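# Park the robot in the free bay between carton stacks

## Task

Drive into the empty bay at the wall that lies between the two carton stacks and stop there. The whole robot must be inside the bay, with the arms and every other part pulled in over the base, and the robot's front must face straight out into the room. Both stacks must stay intact, and no carton may end up beyond its tape line on the floor. The robot must not tip over or finish leaning, or the task fails. Nothing may count as done if it only stays that way because the robot is holding it at the end.

## Robot and tools

Robot: a wheeled base with a vertical column, a tilting head and two 6-joint arms, each ending in a two-finger gripper. With the arms folded, as at the start, it measures 0.73 m long, 0.62 m wide and 1.88 m tall, and its front sits 0.40 m ahead of the column. The base drives forward or back and turns in place. It cannot move sideways.

Frames: the base frame has its origin on the floor between the drive wheels, below the column, with x forward, y to the left and z up. left_hand and right_hand are reported in this frame as the point where the fingers meet. The odometry frame is the base frame as it was when the scene began. Heading is positive to the left and runs from -3.142 to 3.142.

execute_actions: "actions" is a list that holds one action or none. An empty list just reports state and images. An action can contain "base", "joints", "speeds" or a combination, and its parts start at the same moment. "base" takes exactly one key. {"translate_m": d} is an offset from where the base currently stands: it drives d metres along its own heading, from -3 to 3, with positive meaning forward. {"rotate_rad": d} is a turn in place relative to the current heading, from -3.2 to 3.2, with positive meaning counter-clockwise seen from above. "joints" is a single dict of absolute targets keyed by joint name, covering both arms and the head. head_tilt_rad runs from -0.61 to 1.308, where positive tilts the head down. left_/right_joint1_rad to joint6_rad are in radians, and left_/right_gripper_m is the fingertip gap, from 0 to 0.093 m. "speeds" can lower the top speed of translate_m (0.05 to 0.8 m/s) or rotate_rad (0.1 to 1 rad/s) for that one action only. It has no effect on the arms. A base move that would take too long is refused, so split long drives into pieces. If a key is unknown or a value is out of range, the whole call is rejected and nothing moves. "cameras" selects which images come back: cam_head_left, cam_head_right, cam_left_wrist, cam_right_wrist, nav_camera, or "all". Leaving it out or passing null returns all of them, and [] returns none. The "pictures" line lists the images in order. nav_camera is low on the front and faces forward, which makes it useful for lining up with the bay.

wait: {"seconds": 0 to 10}. No new command is sent. It returns state and images just as an empty action would.

zoom_image: {"camera": name, "region": [x0, y0, x1, y1]}, given in pixels of that camera's most recent full image, with (0,0) at the top left and a maximum size of 504x504.

finished_scene: {"scene": n}. This ends the scene permanently once the last command has been held, and the result says whether the task succeeded. Call it only after the robot has settled in place. Replying without any tool call ends everything.

Reading results: base_status and joint_status report how each motion ended. "done" for the base only means the wheels turned the commanded amount, even if they slipped. "off_target" means it stopped short. "contact_stop" means a wheel stalled against something. In that case back off about 0.05 m before trying again or turning, because repeating the same command will stall again. After any move the wheels hold wherever they stopped. base_odometry is computed from wheel turns, so slipping gets counted as movement. Compare turned_by_wheels with turned_by_imu: if they differ by more than about 4% of the turn and by at least 0.05 rad, the base hit something or slipped, and the odometry heading is off by roughly that difference. base_tilt gives forward and right lean in degrees, with about 1 degree of fixed bias. If the forward value drops 0.5 degrees or more during a move, the robot is leaning back on something, so drive back 0.05 m. motor_effort lists left_wheel and right_wheel as a percentage, with the peak in brackets. Positive effort pushes the robot forward. An effort at rest outside its normal range, as reported in on_its_own, means the base is pushing on something, or a wheel is sitting on a cord cover or sill. wheel_motors_off reads 1 when the wheels have been shut off: about 3 s of hard pushing switches both wheel motors off for 2 s, and during that time the base does not hold its position and base commands return "time_out". on_its_own reports things the call did not command, and "held at" there is a joint's target, not its actual position.

Arms: keep them folded as they are at the start so nothing sticks out past the base. If you do move them, joint targets are absolute. "joint command not followed" means a safety check refused the arm targets because the arm would come too near the other arm, the body or an object. To clear it, move each joint from the offending action back at least 0.05 rad, or drive away from the obstacle. A blocked arm keeps pushing and heats up. To relieve it, send back its reported joint positions as the new targets. Never let the two arms strike or press against each other. MOTOR HOT warns of heating, and an over-temperature fault drops that arm.

Things to avoid: driving into the carton stacks or the wall, which can knock cartons past their tape or stall the wheels; scraping past the stacks at an angle; and tilting the robot. A sensible sequence is to find the bay with the cameras, drive to a point in front of it, turn until the robot faces the bay squarely, and enter in short, slow steps while checking clearance on both sides. A robot cannot back into a bay it is facing, so to end up facing the room, line up with the rear toward the bay and reverse in using negative translate_m, then confirm it is straight and that the cartons have not moved.

Each tool is called after "Emit:" by a JSON object that holds its "method" and its "body", one argument or row to a line.

## Session

Emit:
{"method": "execute_actions", "body": {
  "actions": []
}}

Scene clock: 0.00 s.
Joint torques (N m, as the arm reports them, + toward a larger angle): no reading
base_odometry: x=+0.000 y=+0.000 heading=+0.000 (m, m, rad; odometry frame)
turned_by_wheels: +0.000 (rad since the last result)
turned_by_imu: +0.000 (rad since the last result)
base_tilt: forward=-0.3 right=-0.2 (deg)
base_status: not commanded
joint_positions: head_tilt_rad=+0.871 left_joint1_rad=-1.574 left_joint2_rad=+0.887 left_joint3_rad=+0.365 left_joint4_rad=-0.981 left_joint5_rad=+0.015 left_joint6_rad=+0.028 left_gripper_m=+0.094 right_joint1_rad=+1.550 right_joint2_rad=+0.903 right_joint3_rad=+0.386 right_joint4_rad=-0.944 right_joint5_rad=-0.021 right_joint6_rad=+0.028 right_gripper_m=+0.095
joint_status: not commanded
wheel_motors_off: 0
motor_effort: left_wheel=+3 right_wheel=+3 (%)
left_hand: x=+0.1187 y=+0.2214 z=+1.2671 quat_wxyz=(+0.470, -0.010, -0.882, +0.014) (m; base frame)
right_hand: x=+0.1319 y=-0.2259 z=+1.2555 quat_wxyz=(+0.451, -0.026, -0.892, +0.003) (m; base frame)
pictures: cam_head_left, cam_head_right, cam_left_wrist, cam_right_wrist, nav_camera
Images, in order (width x height): cam_head_left 896x504, cam_head_right 896x504, cam_left_wrist 896x504, cam_right_wrist 896x504, nav_camera 896x504.

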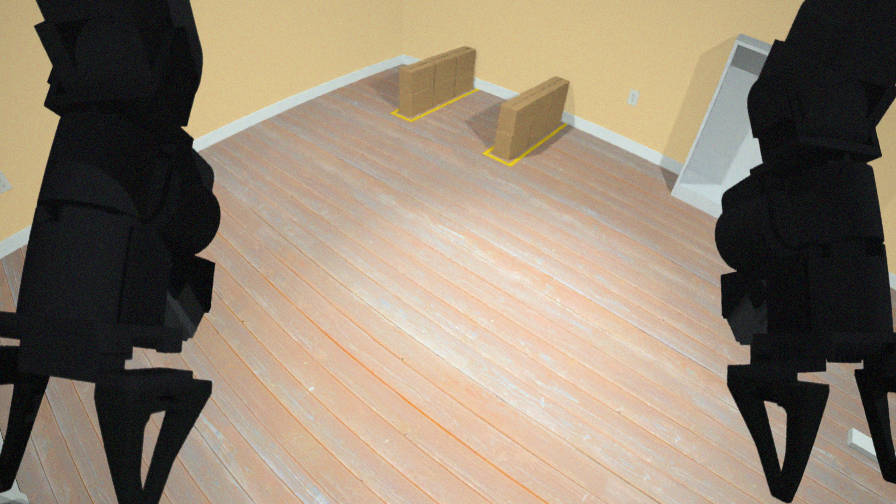

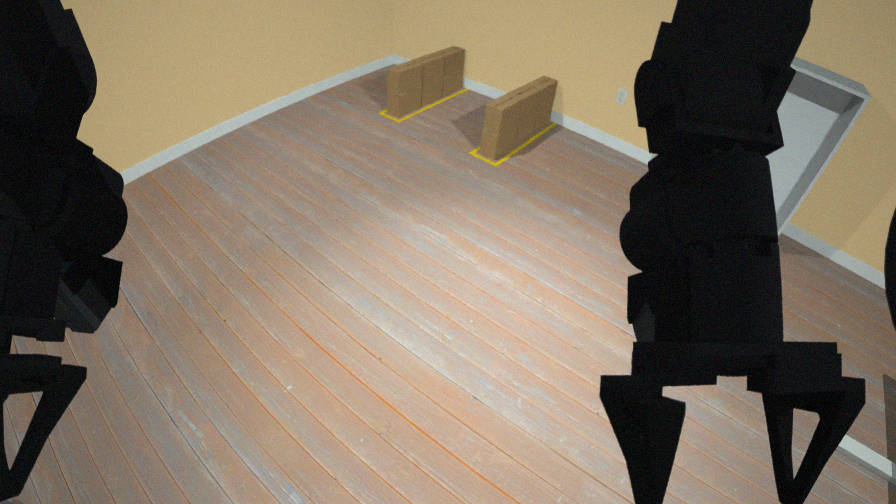

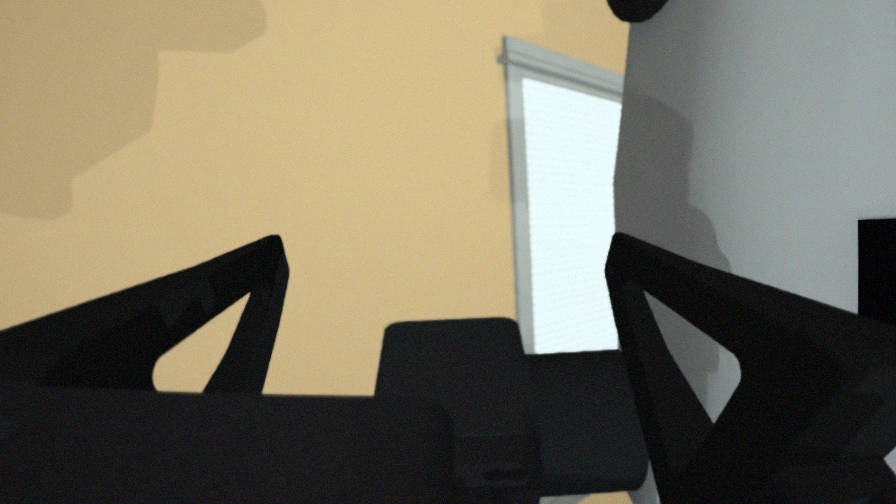

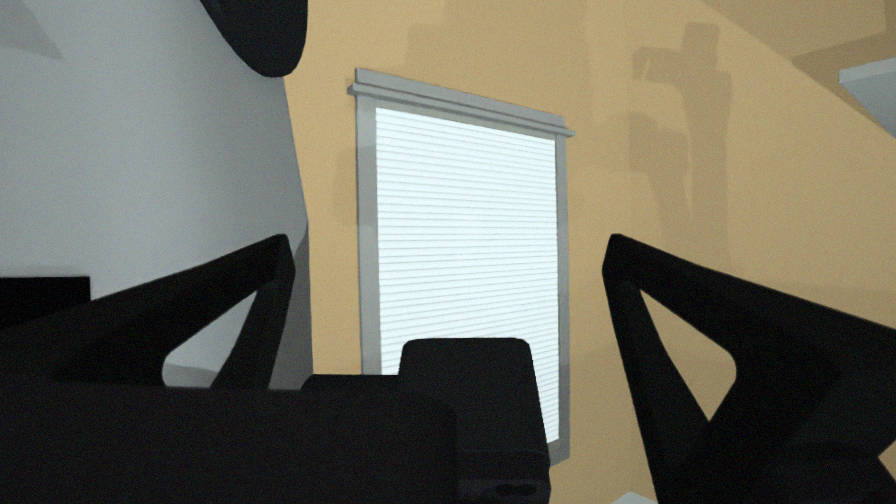

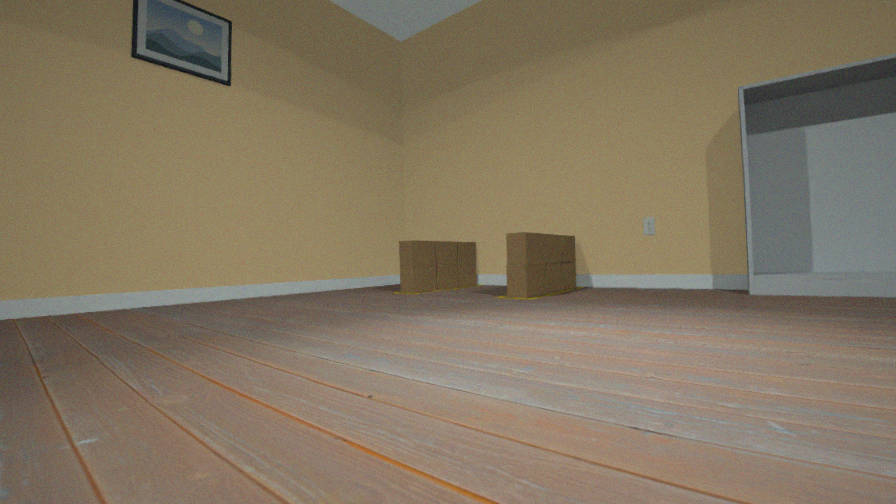

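Emit:
{"method": "execute_actions", "body": {
  "actions": [
    {"base":{"rotate_rad":0.388}}
  ],
  "cameras": []
}}

Emit:
{"method": "execute_actions", "body": {
  "actions": [
    {"base":{"translate_m":1.93}}
  ],
  "cameras": []
}}

Emit:
{"method": "execute_actions", "body": {
  "actions": [
    {"base":{"rotate_rad":-1.086}}
  ],
  "cameras": ["cam_head_left","cam_head_right","nav_camera"]
}}

Scene clock: 22.20 s.
Joint torques (N m, as the arm reports them, + toward a larger angle): left_arm=[-0.78 -7.6  -1.66 -1.01  0.    0.  ] | right_arm=[ 0.26 -7.34 -1.28 -0.95  0.01  0.02]
base_odometry: x=+0.000 y=+0.000 heading=+0.386 (m, m, rad; odometry frame)
turned_by_wheels: +0.386 (rad since the last result)
turned_by_imu: +0.382 (rad since the last result)
base_tilt: forward=-0.2 right=-0.1 (deg)
base_status: done
joint_positions: head_tilt_rad=+0.871 left_joint1_rad=-1.574 left_joint2_rad=+0.887 left_joint3_rad=+0.365 left_joint4_rad=-0.981 left_joint5_rad=+0.015 left_joint6_rad=+0.028 left_gripper_m=+0.094 right_joint1_rad=+1.550 right_joint2_rad=+0.903 right_joint3_rad=+0.386 right_joint4_rad=-0.944 right_joint5_rad=-0.021 right_joint6_rad=+0.028 right_gripper_m=+0.095
joint_status: not commanded
wheel_motors_off: 0
motor_effort: left_wheel=-5(46) right_wheel=+2(29) (%)
left_hand: x=+0.1187 y=+0.2214 z=+1.2671 quat_wxyz=(+0.470, -0.010, -0.882, +0.014) (m; base frame)
right_hand: x=+0.1319 y=-0.2259 z=+1.2555 quat_wxyz=(+0.451, -0.026, -0.892, +0.003) (m; base frame)
pictures: none
No camera images: the call's "cameras" was empty. Leave "cameras" out to get every camera's image.

Scene clock: 26.67 s.
Joint torques (N m, as the arm reports them, + toward a larger angle): left_arm=[-0.59 -7.67 -1.66 -0.99  0.   -0.01] | right_arm=[ 0.23 -7.37 -1.12 -0.99  0.01  0.02]
base_odometry: x=+1.788 y=+0.726 heading=+0.386 (m, m, rad; odometry frame)
turned_by_wheels: +0.000 (rad since the last result)
turned_by_imu: -0.010 (rad since the last result)
base_tilt: forward=-0.3 right=-0.4 (deg)
base_status: done
joint_positions: head_tilt_rad=+0.871 left_joint1_rad=-1.574 left_joint2_rad=+0.887 left_joint3_rad=+0.365 left_joint4_rad=-0.981 left_joint5_rad=+0.015 left_joint6_rad=+0.028 left_gripper_m=+0.094 right_joint1_rad=+1.550 right_joint2_rad=+0.903 right_joint3_rad=+0.384 right_joint4_rad=-0.944 right_joint5_rad=-0.021 right_joint6_rad=+0.028 right_gripper_m=+0.095
joint_status: not commanded
wheel_motors_off: 0
motor_effort: left_wheel=-1(42) right_wheel=+1(62) (%)
left_hand: x=+0.1185 y=+0.2214 z=+1.2672 quat_wxyz=(+0.470, -0.010, -0.882, +0.014) (m; base frame)
right_hand: x=+0.1305 y=-0.2259 z=+1.2561 quat_wxyz=(+0.453, -0.026, -0.891, +0.003) (m; base frame)
pictures: none
No camera images: the call's "cameras" was empty. Leave "cameras" out to get every camera's image.

Scene clock: 29.43 s.
Joint torques (N m, as the arm reports them, + toward a larger angle): left_arm=[-0.73 -7.58 -1.64 -1.02  0.   -0.01] | right_arm=[ 0.19 -7.29 -1.08 -0.96  0.01  0.02]
base_odometry: x=+1.788 y=+0.726 heading=-0.698 (m, m, rad; odometry frame)
turned_by_wheels: -1.084 (rad since the last result)
turned_by_imu: -1.077 (rad since the last result)
base_tilt: forward=-0.3 right=-0.3 (deg)
base_status: done
joint_positions: head_tilt_rad=+0.871 left_joint1_rad=-1.574 left_joint2_rad=+0.887 left_joint3_rad=+0.365 left_joint4_rad=-0.981 left_joint5_rad=+0.015 left_joint6_rad=+0.028 left_gripper_m=+0.094 right_joint1_rad=+1.550 right_joint2_rad=+0.903 right_joint3_rad=+0.384 right_joint4_rad=-0.944 right_joint5_rad=-0.021 right_joint6_rad=+0.028 right_gripper_m=+0.095
joint_status: not commanded
wheel_motors_off: 0
motor_effort: left_wheel=+10(33) right_wheel=-9(49) (%)
left_hand: x=+0.1185 y=+0.2214 z=+1.2672 quat_wxyz=(+0.470, -0.010, -0.882, +0.014) (m; base frame)
right_hand: x=+0.1305 y=-0.2259 z=+1.2561 quat_wxyz=(+0.453, -0.026, -0.891, +0.003) (m; base frame)
pictures: cam_head_left, cam_head_right, nav_camera
camera_calibration (this result's frames):
cam_head_left: T_world_to_cam=[[-0.0017052, -0.998063, 0.0621953, -0.053324], [-0.705499, -0.0428778, -0.707412, 1.11615], [0.708708, -0.045085, -0.704059, 0.977876], [0, 0, 0, 1]] pos_world=[0.0943248, 0.038725, 1.48138]
cam_head_right: T_world_to_cam=[[-0.00518459, -0.998469, 0.0550771, -0.131808], [-0.702447, -0.035564, -0.710847, 1.11814], [0.711718, -0.0423742, -0.701187, 0.970478], [0, 0, 0, 1]] pos_world=[0.0940443, -0.0507175, 1.48257]
Images, in order (width x height): cam_head_left 896x504, cam_head_right 896x504, nav_camera 896x504.

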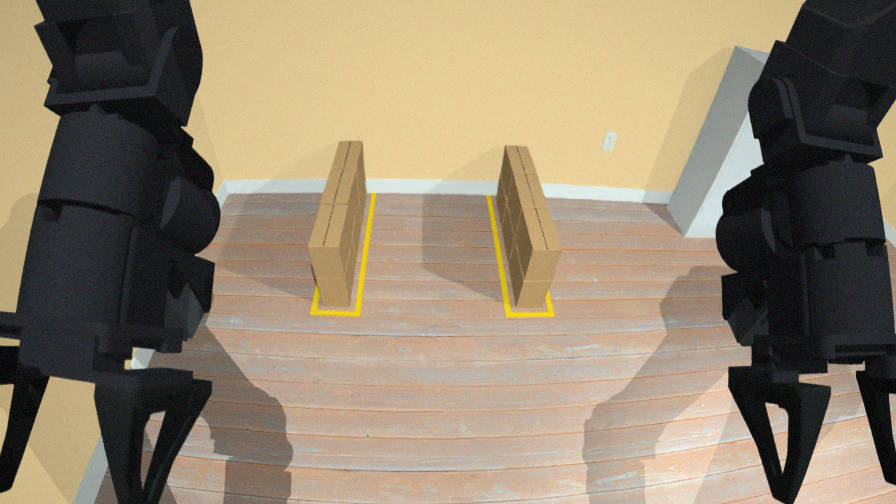

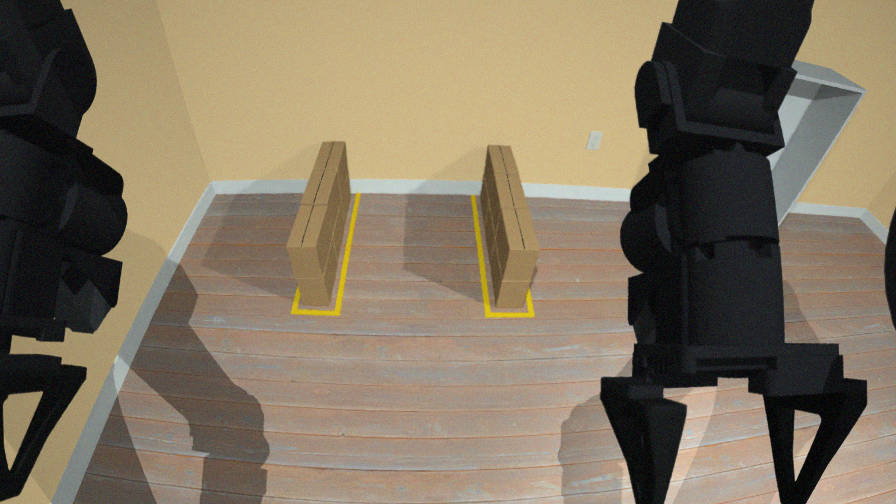

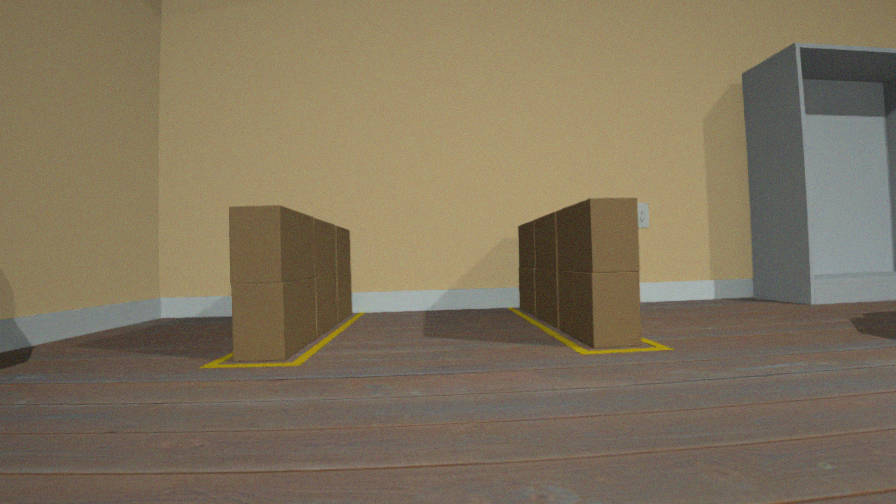

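Emit:
{"method": "execute_actions", "body": {
  "actions": [
    {"base":{"rotate_rad":-3.115}}
  ],
  "cameras": []
}}

Emit:
{"method": "execute_actions", "body": {
  "actions": [
    {"base":{"translate_m":-0.75}}
  ],
  "cameras": []
}}

Emit:
{"method": "execute_actions", "body": {
  "actions": [
    {"base":{"rotate_rad":-0.055},"joints":{"head_tilt_rad":1.3}}
  ]
}}

Scene clock: 59.27 s.
Joint torques (N m, as the arm reports them, + toward a larger angle): left_arm=[-0.6  -7.58 -1.63 -0.99  0.   -0.01] | right_arm=[ 0.18 -7.37 -1.06 -0.94  0.01  0.01]
base_odometry: x=+1.788 y=+0.726 heading=+2.472 (m, m, rad; odometry frame)
turned_by_wheels: -3.113 (rad since the last result)
turned_by_imu: -3.095 (rad since the last result)
base_tilt: forward=-0.3 right=-0.3 (deg)
base_status: done
joint_positions: head_tilt_rad=+0.871 left_joint1_rad=-1.574 left_joint2_rad=+0.887 left_joint3_rad=+0.365 left_joint4_rad=-0.981 left_joint5_rad=+0.015 left_joint6_rad=+0.028 left_gripper_m=+0.095 right_joint1_rad=+1.550 right_joint2_rad=+0.903 right_joint3_rad=+0.384 right_joint4_rad=-0.944 right_joint5_rad=-0.021 right_joint6_rad=+0.028 right_gripper_m=+0.095
joint_status: not commanded
wheel_motors_off: 0
motor_effort: left_wheel=+11(33) right_wheel=-9(28) (%)
left_hand: x=+0.1185 y=+0.2214 z=+1.2672 quat_wxyz=(+0.470, -0.010, -0.882, +0.014) (m; base frame)
right_hand: x=+0.1305 y=-0.2259 z=+1.2561 quat_wxyz=(+0.453, -0.026, -0.891, +0.003) (m; base frame)
pictures: none
No camera images: the call's "cameras" was empty. Leave "cameras" out to get every camera's image.

Scene clock: 62.17 s.
Joint torques (N m, as the arm reports them, + toward a larger angle): left_arm=[-0.68 -7.61 -1.28 -1.03  0.   -0.01] | right_arm=[ 0.2  -7.29 -0.9  -0.96  0.01  0.02]
base_odometry: x=+2.376 y=+0.261 heading=+2.472 (m, m, rad; odometry frame)
turned_by_wheels: +0.000 (rad since the last result)
turned_by_imu: +0.003 (rad since the last result)
base_tilt: forward=-0.3 right=-0.3 (deg)
base_status: done
joint_positions: head_tilt_rad=+0.871 left_joint1_rad=-1.574 left_joint2_rad=+0.887 left_joint3_rad=+0.362 left_joint4_rad=-0.981 left_joint5_rad=+0.015 left_joint6_rad=+0.028 left_gripper_m=+0.095 right_joint1_rad=+1.550 right_joint2_rad=+0.903 right_joint3_rad=+0.381 right_joint4_rad=-0.944 right_joint5_rad=-0.021 right_joint6_rad=+0.028 right_gripper_m=+0.095
joint_status: not commanded
wheel_motors_off: 0
motor_effort: left_wheel=+1(46) right_wheel=-1(58) (%)
left_hand: x=+0.1169 y=+0.2214 z=+1.2678 quat_wxyz=(+0.472, -0.010, -0.882, +0.014) (m; base frame)
right_hand: x=+0.1292 y=-0.2259 z=+1.2565 quat_wxyz=(+0.454, -0.026, -0.891, +0.003) (m; base frame)
pictures: none
No camera images: the call's "cameras" was empty. Leave "cameras" out to get every camera's image.

Scene clock: 63.20 s.
Joint torques (N m, as the arm reports them, + toward a larger angle): left_arm=[-0.77 -7.35 -1.32 -0.97  0.   -0.02] | right_arm=[ 0.24 -7.89 -0.91 -0.95  0.01  0.01]
base_odometry: x=+2.376 y=+0.261 heading=+2.419 (m, m, rad; odometry frame)
turned_by_wheels: -0.053 (rad since the last result)
turned_by_imu: -0.052 (rad since the last result)
base_tilt: forward=-0.2 right=-0.2 (deg)
base_status: done
joint_positions: head_tilt_rad=+1.296 left_joint1_rad=-1.574 left_joint2_rad=+0.887 left_joint3_rad=+0.362 left_joint4_rad=-0.981 left_joint5_rad=+0.015 left_joint6_rad=+0.028 left_gripper_m=+0.095 right_joint1_rad=+1.550 right_joint2_rad=+0.903 right_joint3_rad=+0.381 right_joint4_rad=-0.944 right_joint5_rad=-0.021 right_joint6_rad=+0.028 right_gripper_m=+0.095
joint_status: all done
wheel_motors_off: 0
motor_effort: left_wheel=+1(49) right_wheel=-2(43) (%)
left_hand: x=+0.1169 y=+0.2214 z=+1.2678 quat_wxyz=(+0.472, -0.010, -0.882, +0.014) (m; base frame)
right_hand: x=+0.1292 y=-0.2259 z=+1.2565 quat_wxyz=(+0.454, -0.026, -0.891, +0.003) (m; base frame)
pictures: cam_head_left, cam_head_right, cam_left_wrist, cam_right_wrist, nav_camera
camera_calibration (this result's frames):
cam_head_left: T_world_to_cam=[[0.0240932, -0.998063, 0.0573644, -0.0471744], [-0.934432, -0.0428778, -0.353551, 0.582652], [0.355325, -0.045085, -0.933655, 1.34912], [0, 0, 0, 1]] pos_world=[0.0662082, 0.038725, 1.46832]
cam_head_right: T_world_to_cam=[[0.0179881, -0.998469, 0.0523143, -0.128712], [-0.933067, -0.035564, -0.357939, 0.586193], [0.359251, -0.0423742, -0.932278, 1.34398], [0, 0, 0, 1]] pos_world=[0.0664451, -0.0507175, 1.46952]
cam_left_wrist: T_world_to_cam=[[-0.00157154, -0.999537, 0.0304005, 0.184382], [0.029785, 0.0303403, 0.999096, -1.27219], [-0.999555, 0.0024756, 0.0297235, 0.20205], [0, 0, 0, 1]] pos_world=[0.240142, 0.222395, 1.25943]
cam_right_wrist: T_world_to_cam=[[-0.0502892, -0.998148, 0.0342426, -0.258187], [0.00085536, 0.034243, 0.999413, -1.2414], [-0.998734, 0.050289, -0.000868276, 0.263619], [0, 0, 0, 1]] pos_world=[0.251363, -0.228456, 1.24974]
Images, in order (width x height): cam_head_left 896x504, cam_head_right 896x504, cam_left_wrist 896x504, cam_right_wrist 896x504, nav_camera 896x504.

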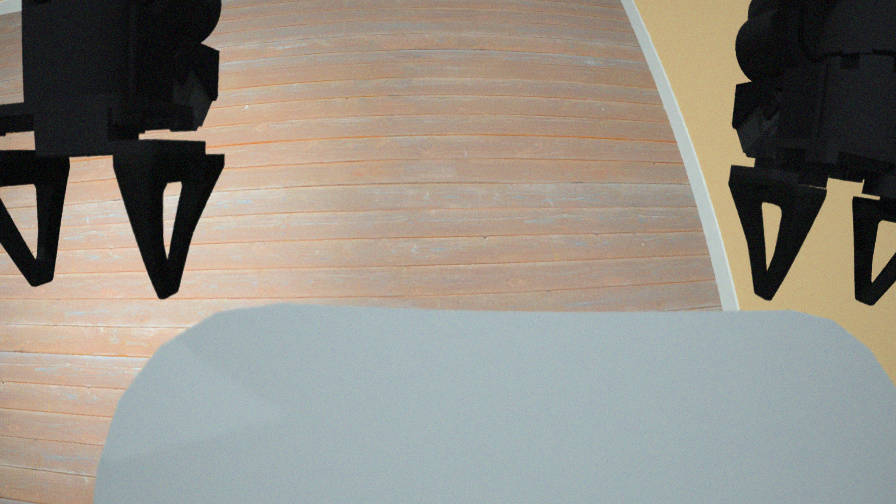

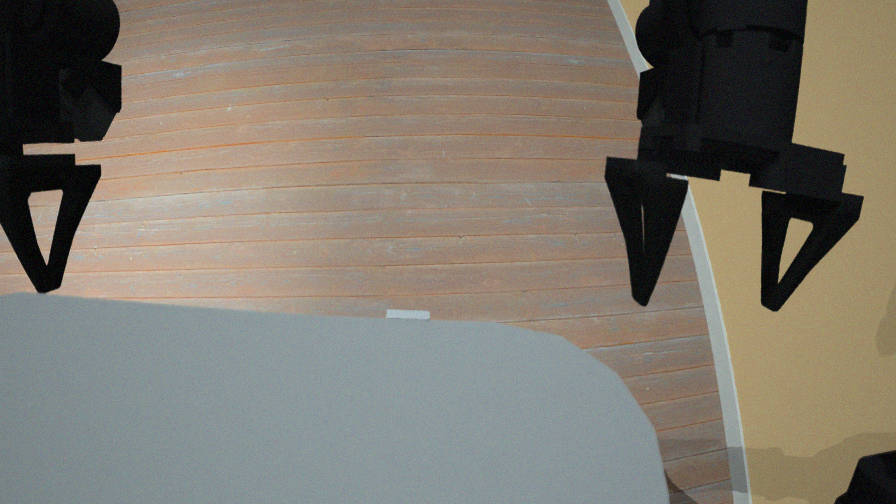

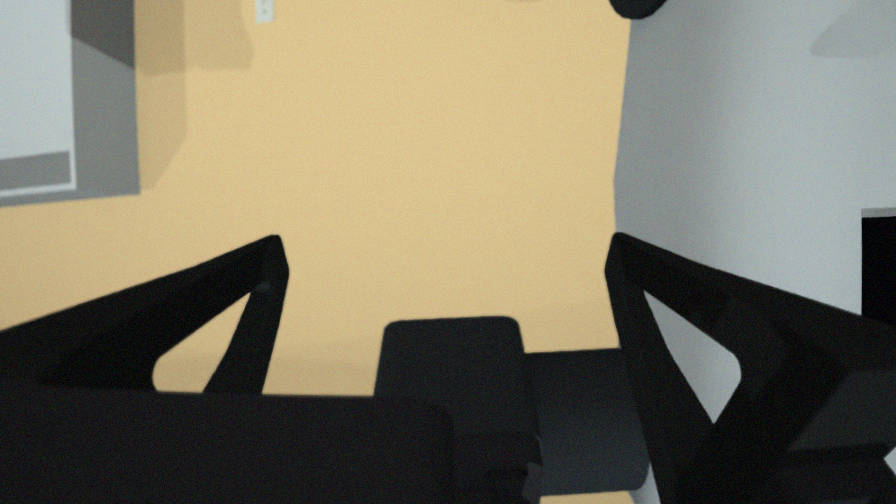

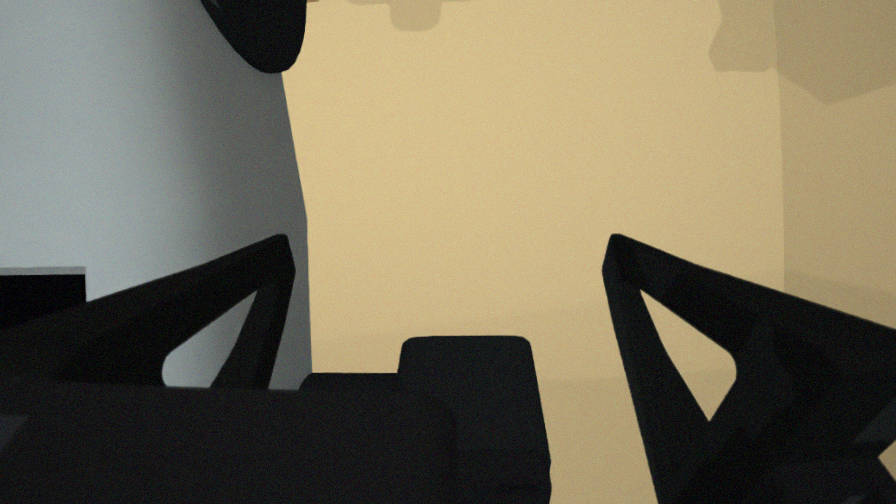

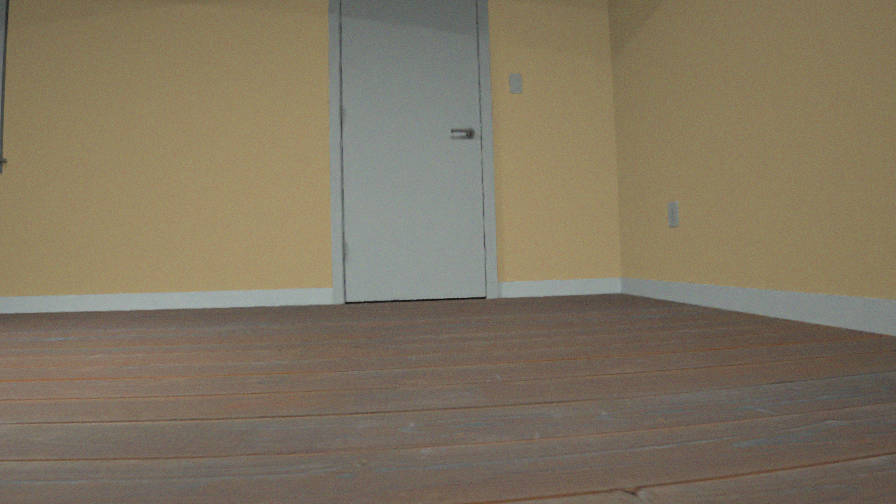

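Emit:
{"method": "execute_actions", "body": {
  "actions": [
    {"base":{"rotate_rad":-0.03}}
  ],
  "cameras": []
}}

Emit:
{"method": "execute_actions", "body": {
  "actions": [
    {"base":{"translate_m":-0.9},"speeds":{"translate_m":0.3}}
  ],
  "cameras": ["cam_head_left","cam_head_right","nav_camera"]
}}

Scene clock: 71.43 s.
Joint torques (N m, as the arm reports them, + toward a larger angle): left_arm=[-0.75 -7.49 -1.33 -0.99  0.01 -0.01] | right_arm=[ 0.23 -7.08 -0.89 -0.98  0.01  0.02]
base_odometry: x=+2.376 y=+0.261 heading=+2.391 (m, m, rad; odometry frame)
turned_by_wheels: -0.028 (rad since the last result)
turned_by_imu: -0.028 (rad since the last result)
base_tilt: forward=-0.3 right=-0.1 (deg)
base_status: done
joint_positions: head_tilt_rad=+1.296 left_joint1_rad=-1.574 left_joint2_rad=+0.887 left_joint3_rad=+0.362 left_joint4_rad=-0.981 left_joint5_rad=+0.015 left_joint6_rad=+0.028 left_gripper_m=+0.095 right_joint1_rad=+1.550 right_joint2_rad=+0.903 right_joint3_rad=+0.381 right_joint4_rad=-0.944 right_joint5_rad=-0.021 right_joint6_rad=+0.028 right_gripper_m=+0.095
joint_status: not commanded
wheel_motors_off: 0
motor_effort: left_wheel=+0(60) right_wheel=-2(38) (%)
left_hand: x=+0.1169 y=+0.2214 z=+1.2678 quat_wxyz=(+0.472, -0.010, -0.882, +0.014) (m; base frame)
right_hand: x=+0.1292 y=-0.2259 z=+1.2565 quat_wxyz=(+0.454, -0.026, -0.891, +0.003) (m; base frame)
pictures: none
No camera images: the call's "cameras" was empty. Leave "cameras" out to get every camera's image.

Scene clock: 75.73 s.
Joint torques (N m, as the arm reports them, + toward a larger angle): left_arm=[-0.67 -7.65 -1.46 -0.98  0.   -0.01] | right_arm=[ 0.27 -7.28 -1.05 -0.95  0.01  0.02]
base_odometry: x=+3.034 y=-0.353 heading=+2.391 (m, m, rad; odometry frame)
turned_by_wheels: +0.000 (rad since the last result)
turned_by_imu: +0.003 (rad since the last result)
base_tilt: forward=-0.4 right=-0.1 (deg)
base_status: done
joint_positions: head_tilt_rad=+1.298 left_joint1_rad=-1.574 left_joint2_rad=+0.887 left_joint3_rad=+0.363 left_joint4_rad=-0.981 left_joint5_rad=+0.015 left_joint6_rad=+0.028 left_gripper_m=+0.095 right_joint1_rad=+1.550 right_joint2_rad=+0.902 right_joint3_rad=+0.383 right_joint4_rad=-0.944 right_joint5_rad=-0.021 right_joint6_rad=+0.028 right_gripper_m=+0.095
joint_status: not commanded
wheel_motors_off: 0
motor_effort: left_wheel=+0(55) right_wheel=+1(37) (%)
left_hand: x=+0.1176 y=+0.2214 z=+1.2676 quat_wxyz=(+0.471, -0.010, -0.882, +0.014) (m; base frame)
right_hand: x=+0.1301 y=-0.2259 z=+1.2562 quat_wxyz=(+0.453, -0.026, -0.891, +0.003) (m; base frame)
pictures: cam_head_left, cam_head_right, nav_camera
camera_calibration (this result's frames):
cam_head_left: T_world_to_cam=[[0.0241665, -0.998063, 0.0573336, -0.0471306], [-0.934883, -0.0428778, -0.352357, 0.580836], [0.354132, -0.045085, -0.934108, 1.34988], [0, 0, 0, 1]] pos_world=[0.0661166, 0.038725, 1.4683]
cam_head_right: T_world_to_cam=[[0.018055, -0.998469, 0.0522913, -0.12868], [-0.933524, -0.035564, -0.356747, 0.584379], [0.35806, -0.0423742, -0.932737, 1.34475], [0, 0, 0, 1]] pos_world=[0.066355, -0.0507175, 1.4695]
Images, in order (width x height): cam_head_left 896x504, cam_head_right 896x504, nav_camera 896x504.

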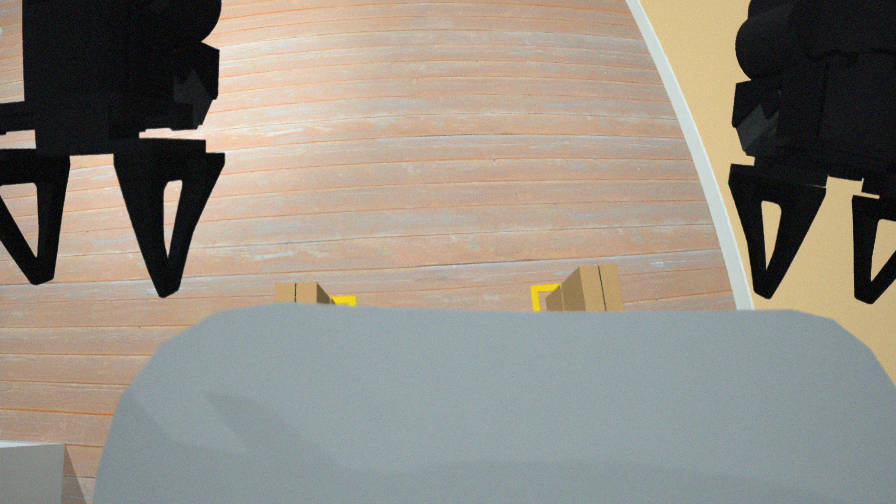

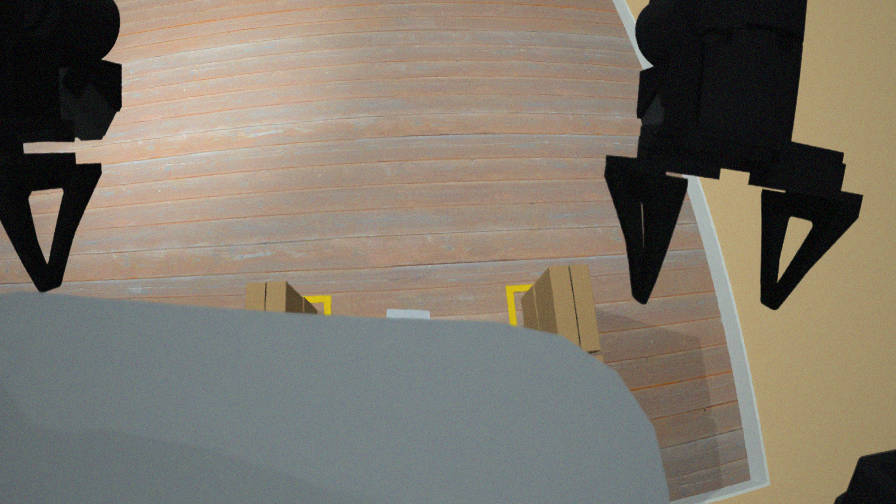

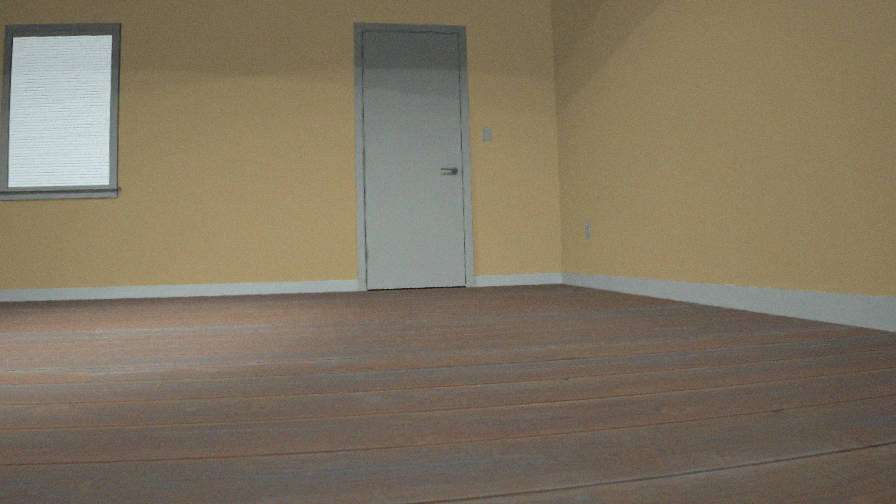

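Emit:
{"method": "execute_actions", "body": {
  "actions": [
    {"base":{"translate_m":-0.035},"speeds":{"translate_m":0.1}}
  ],
  "cameras": ["cam_head_left"]
}}

Emit:
{"method": "finished_scene", "body": {
  "scene": 1
}}

Scene clock: 99.37 s.
Joint torques (N m, as the arm reports them, + toward a larger angle): left_arm=[-0.71 -7.57 -1.54 -1.    0.   -0.01] | right_arm=[ 0.26 -7.29 -1.1  -0.94  0.01  0.02]
base_odometry: x=+3.060 y=-0.377 heading=+2.391 (m, m, rad; odometry frame)
turned_by_wheels: +0.000 (rad since the last result)
turned_by_imu: +0.000 (rad since the last result)
base_tilt: forward=-0.4 right=-0.2 (deg)
base_status: done
joint_positions: head_tilt_rad=+1.298 left_joint1_rad=-1.574 left_joint2_rad=+0.887 left_joint3_rad=+0.363 left_joint4_rad=-0.981 left_joint5_rad=+0.015 left_joint6_rad=+0.028 left_gripper_m=+0.095 right_joint1_rad=+1.550 right_joint2_rad=+0.902 right_joint3_rad=+0.384 right_joint4_rad=-0.944 right_joint5_rad=-0.021 right_joint6_rad=+0.028 right_gripper_m=+0.095
joint_status: not commanded
wheel_motors_off: 0
motor_effort: left_wheel=+0(35) right_wheel=+0(33) (%)
left_hand: x=+0.1178 y=+0.2214 z=+1.2675 quat_wxyz=(+0.471, -0.010, -0.882, +0.014) (m; base frame)
right_hand: x=+0.1307 y=-0.2259 z=+1.2560 quat_wxyz=(+0.452, -0.026, -0.891, +0.003) (m; base frame)
pictures: cam_head_left
camera_calibration (this result's frames):
cam_head_left: T_world_to_cam=[[0.0241791, -0.998063, 0.0573283, -0.047123], [-0.934961, -0.0428778, -0.35215, 0.580521], [0.353926, -0.045085, -0.934186, 1.35001], [0, 0, 0, 1]] pos_world=[0.0661008, 0.038725, 1.46829]
Images, in order (width x height): cam_head_left 896x504.

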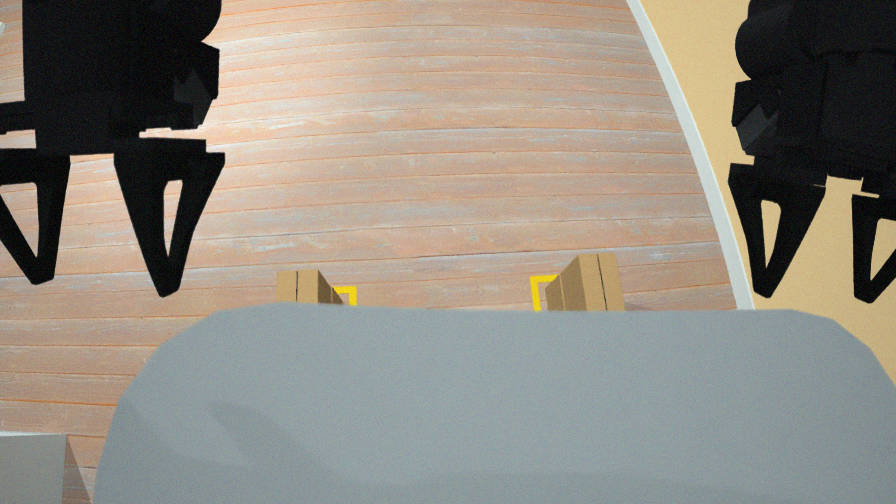

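The scene is finished: the task was done.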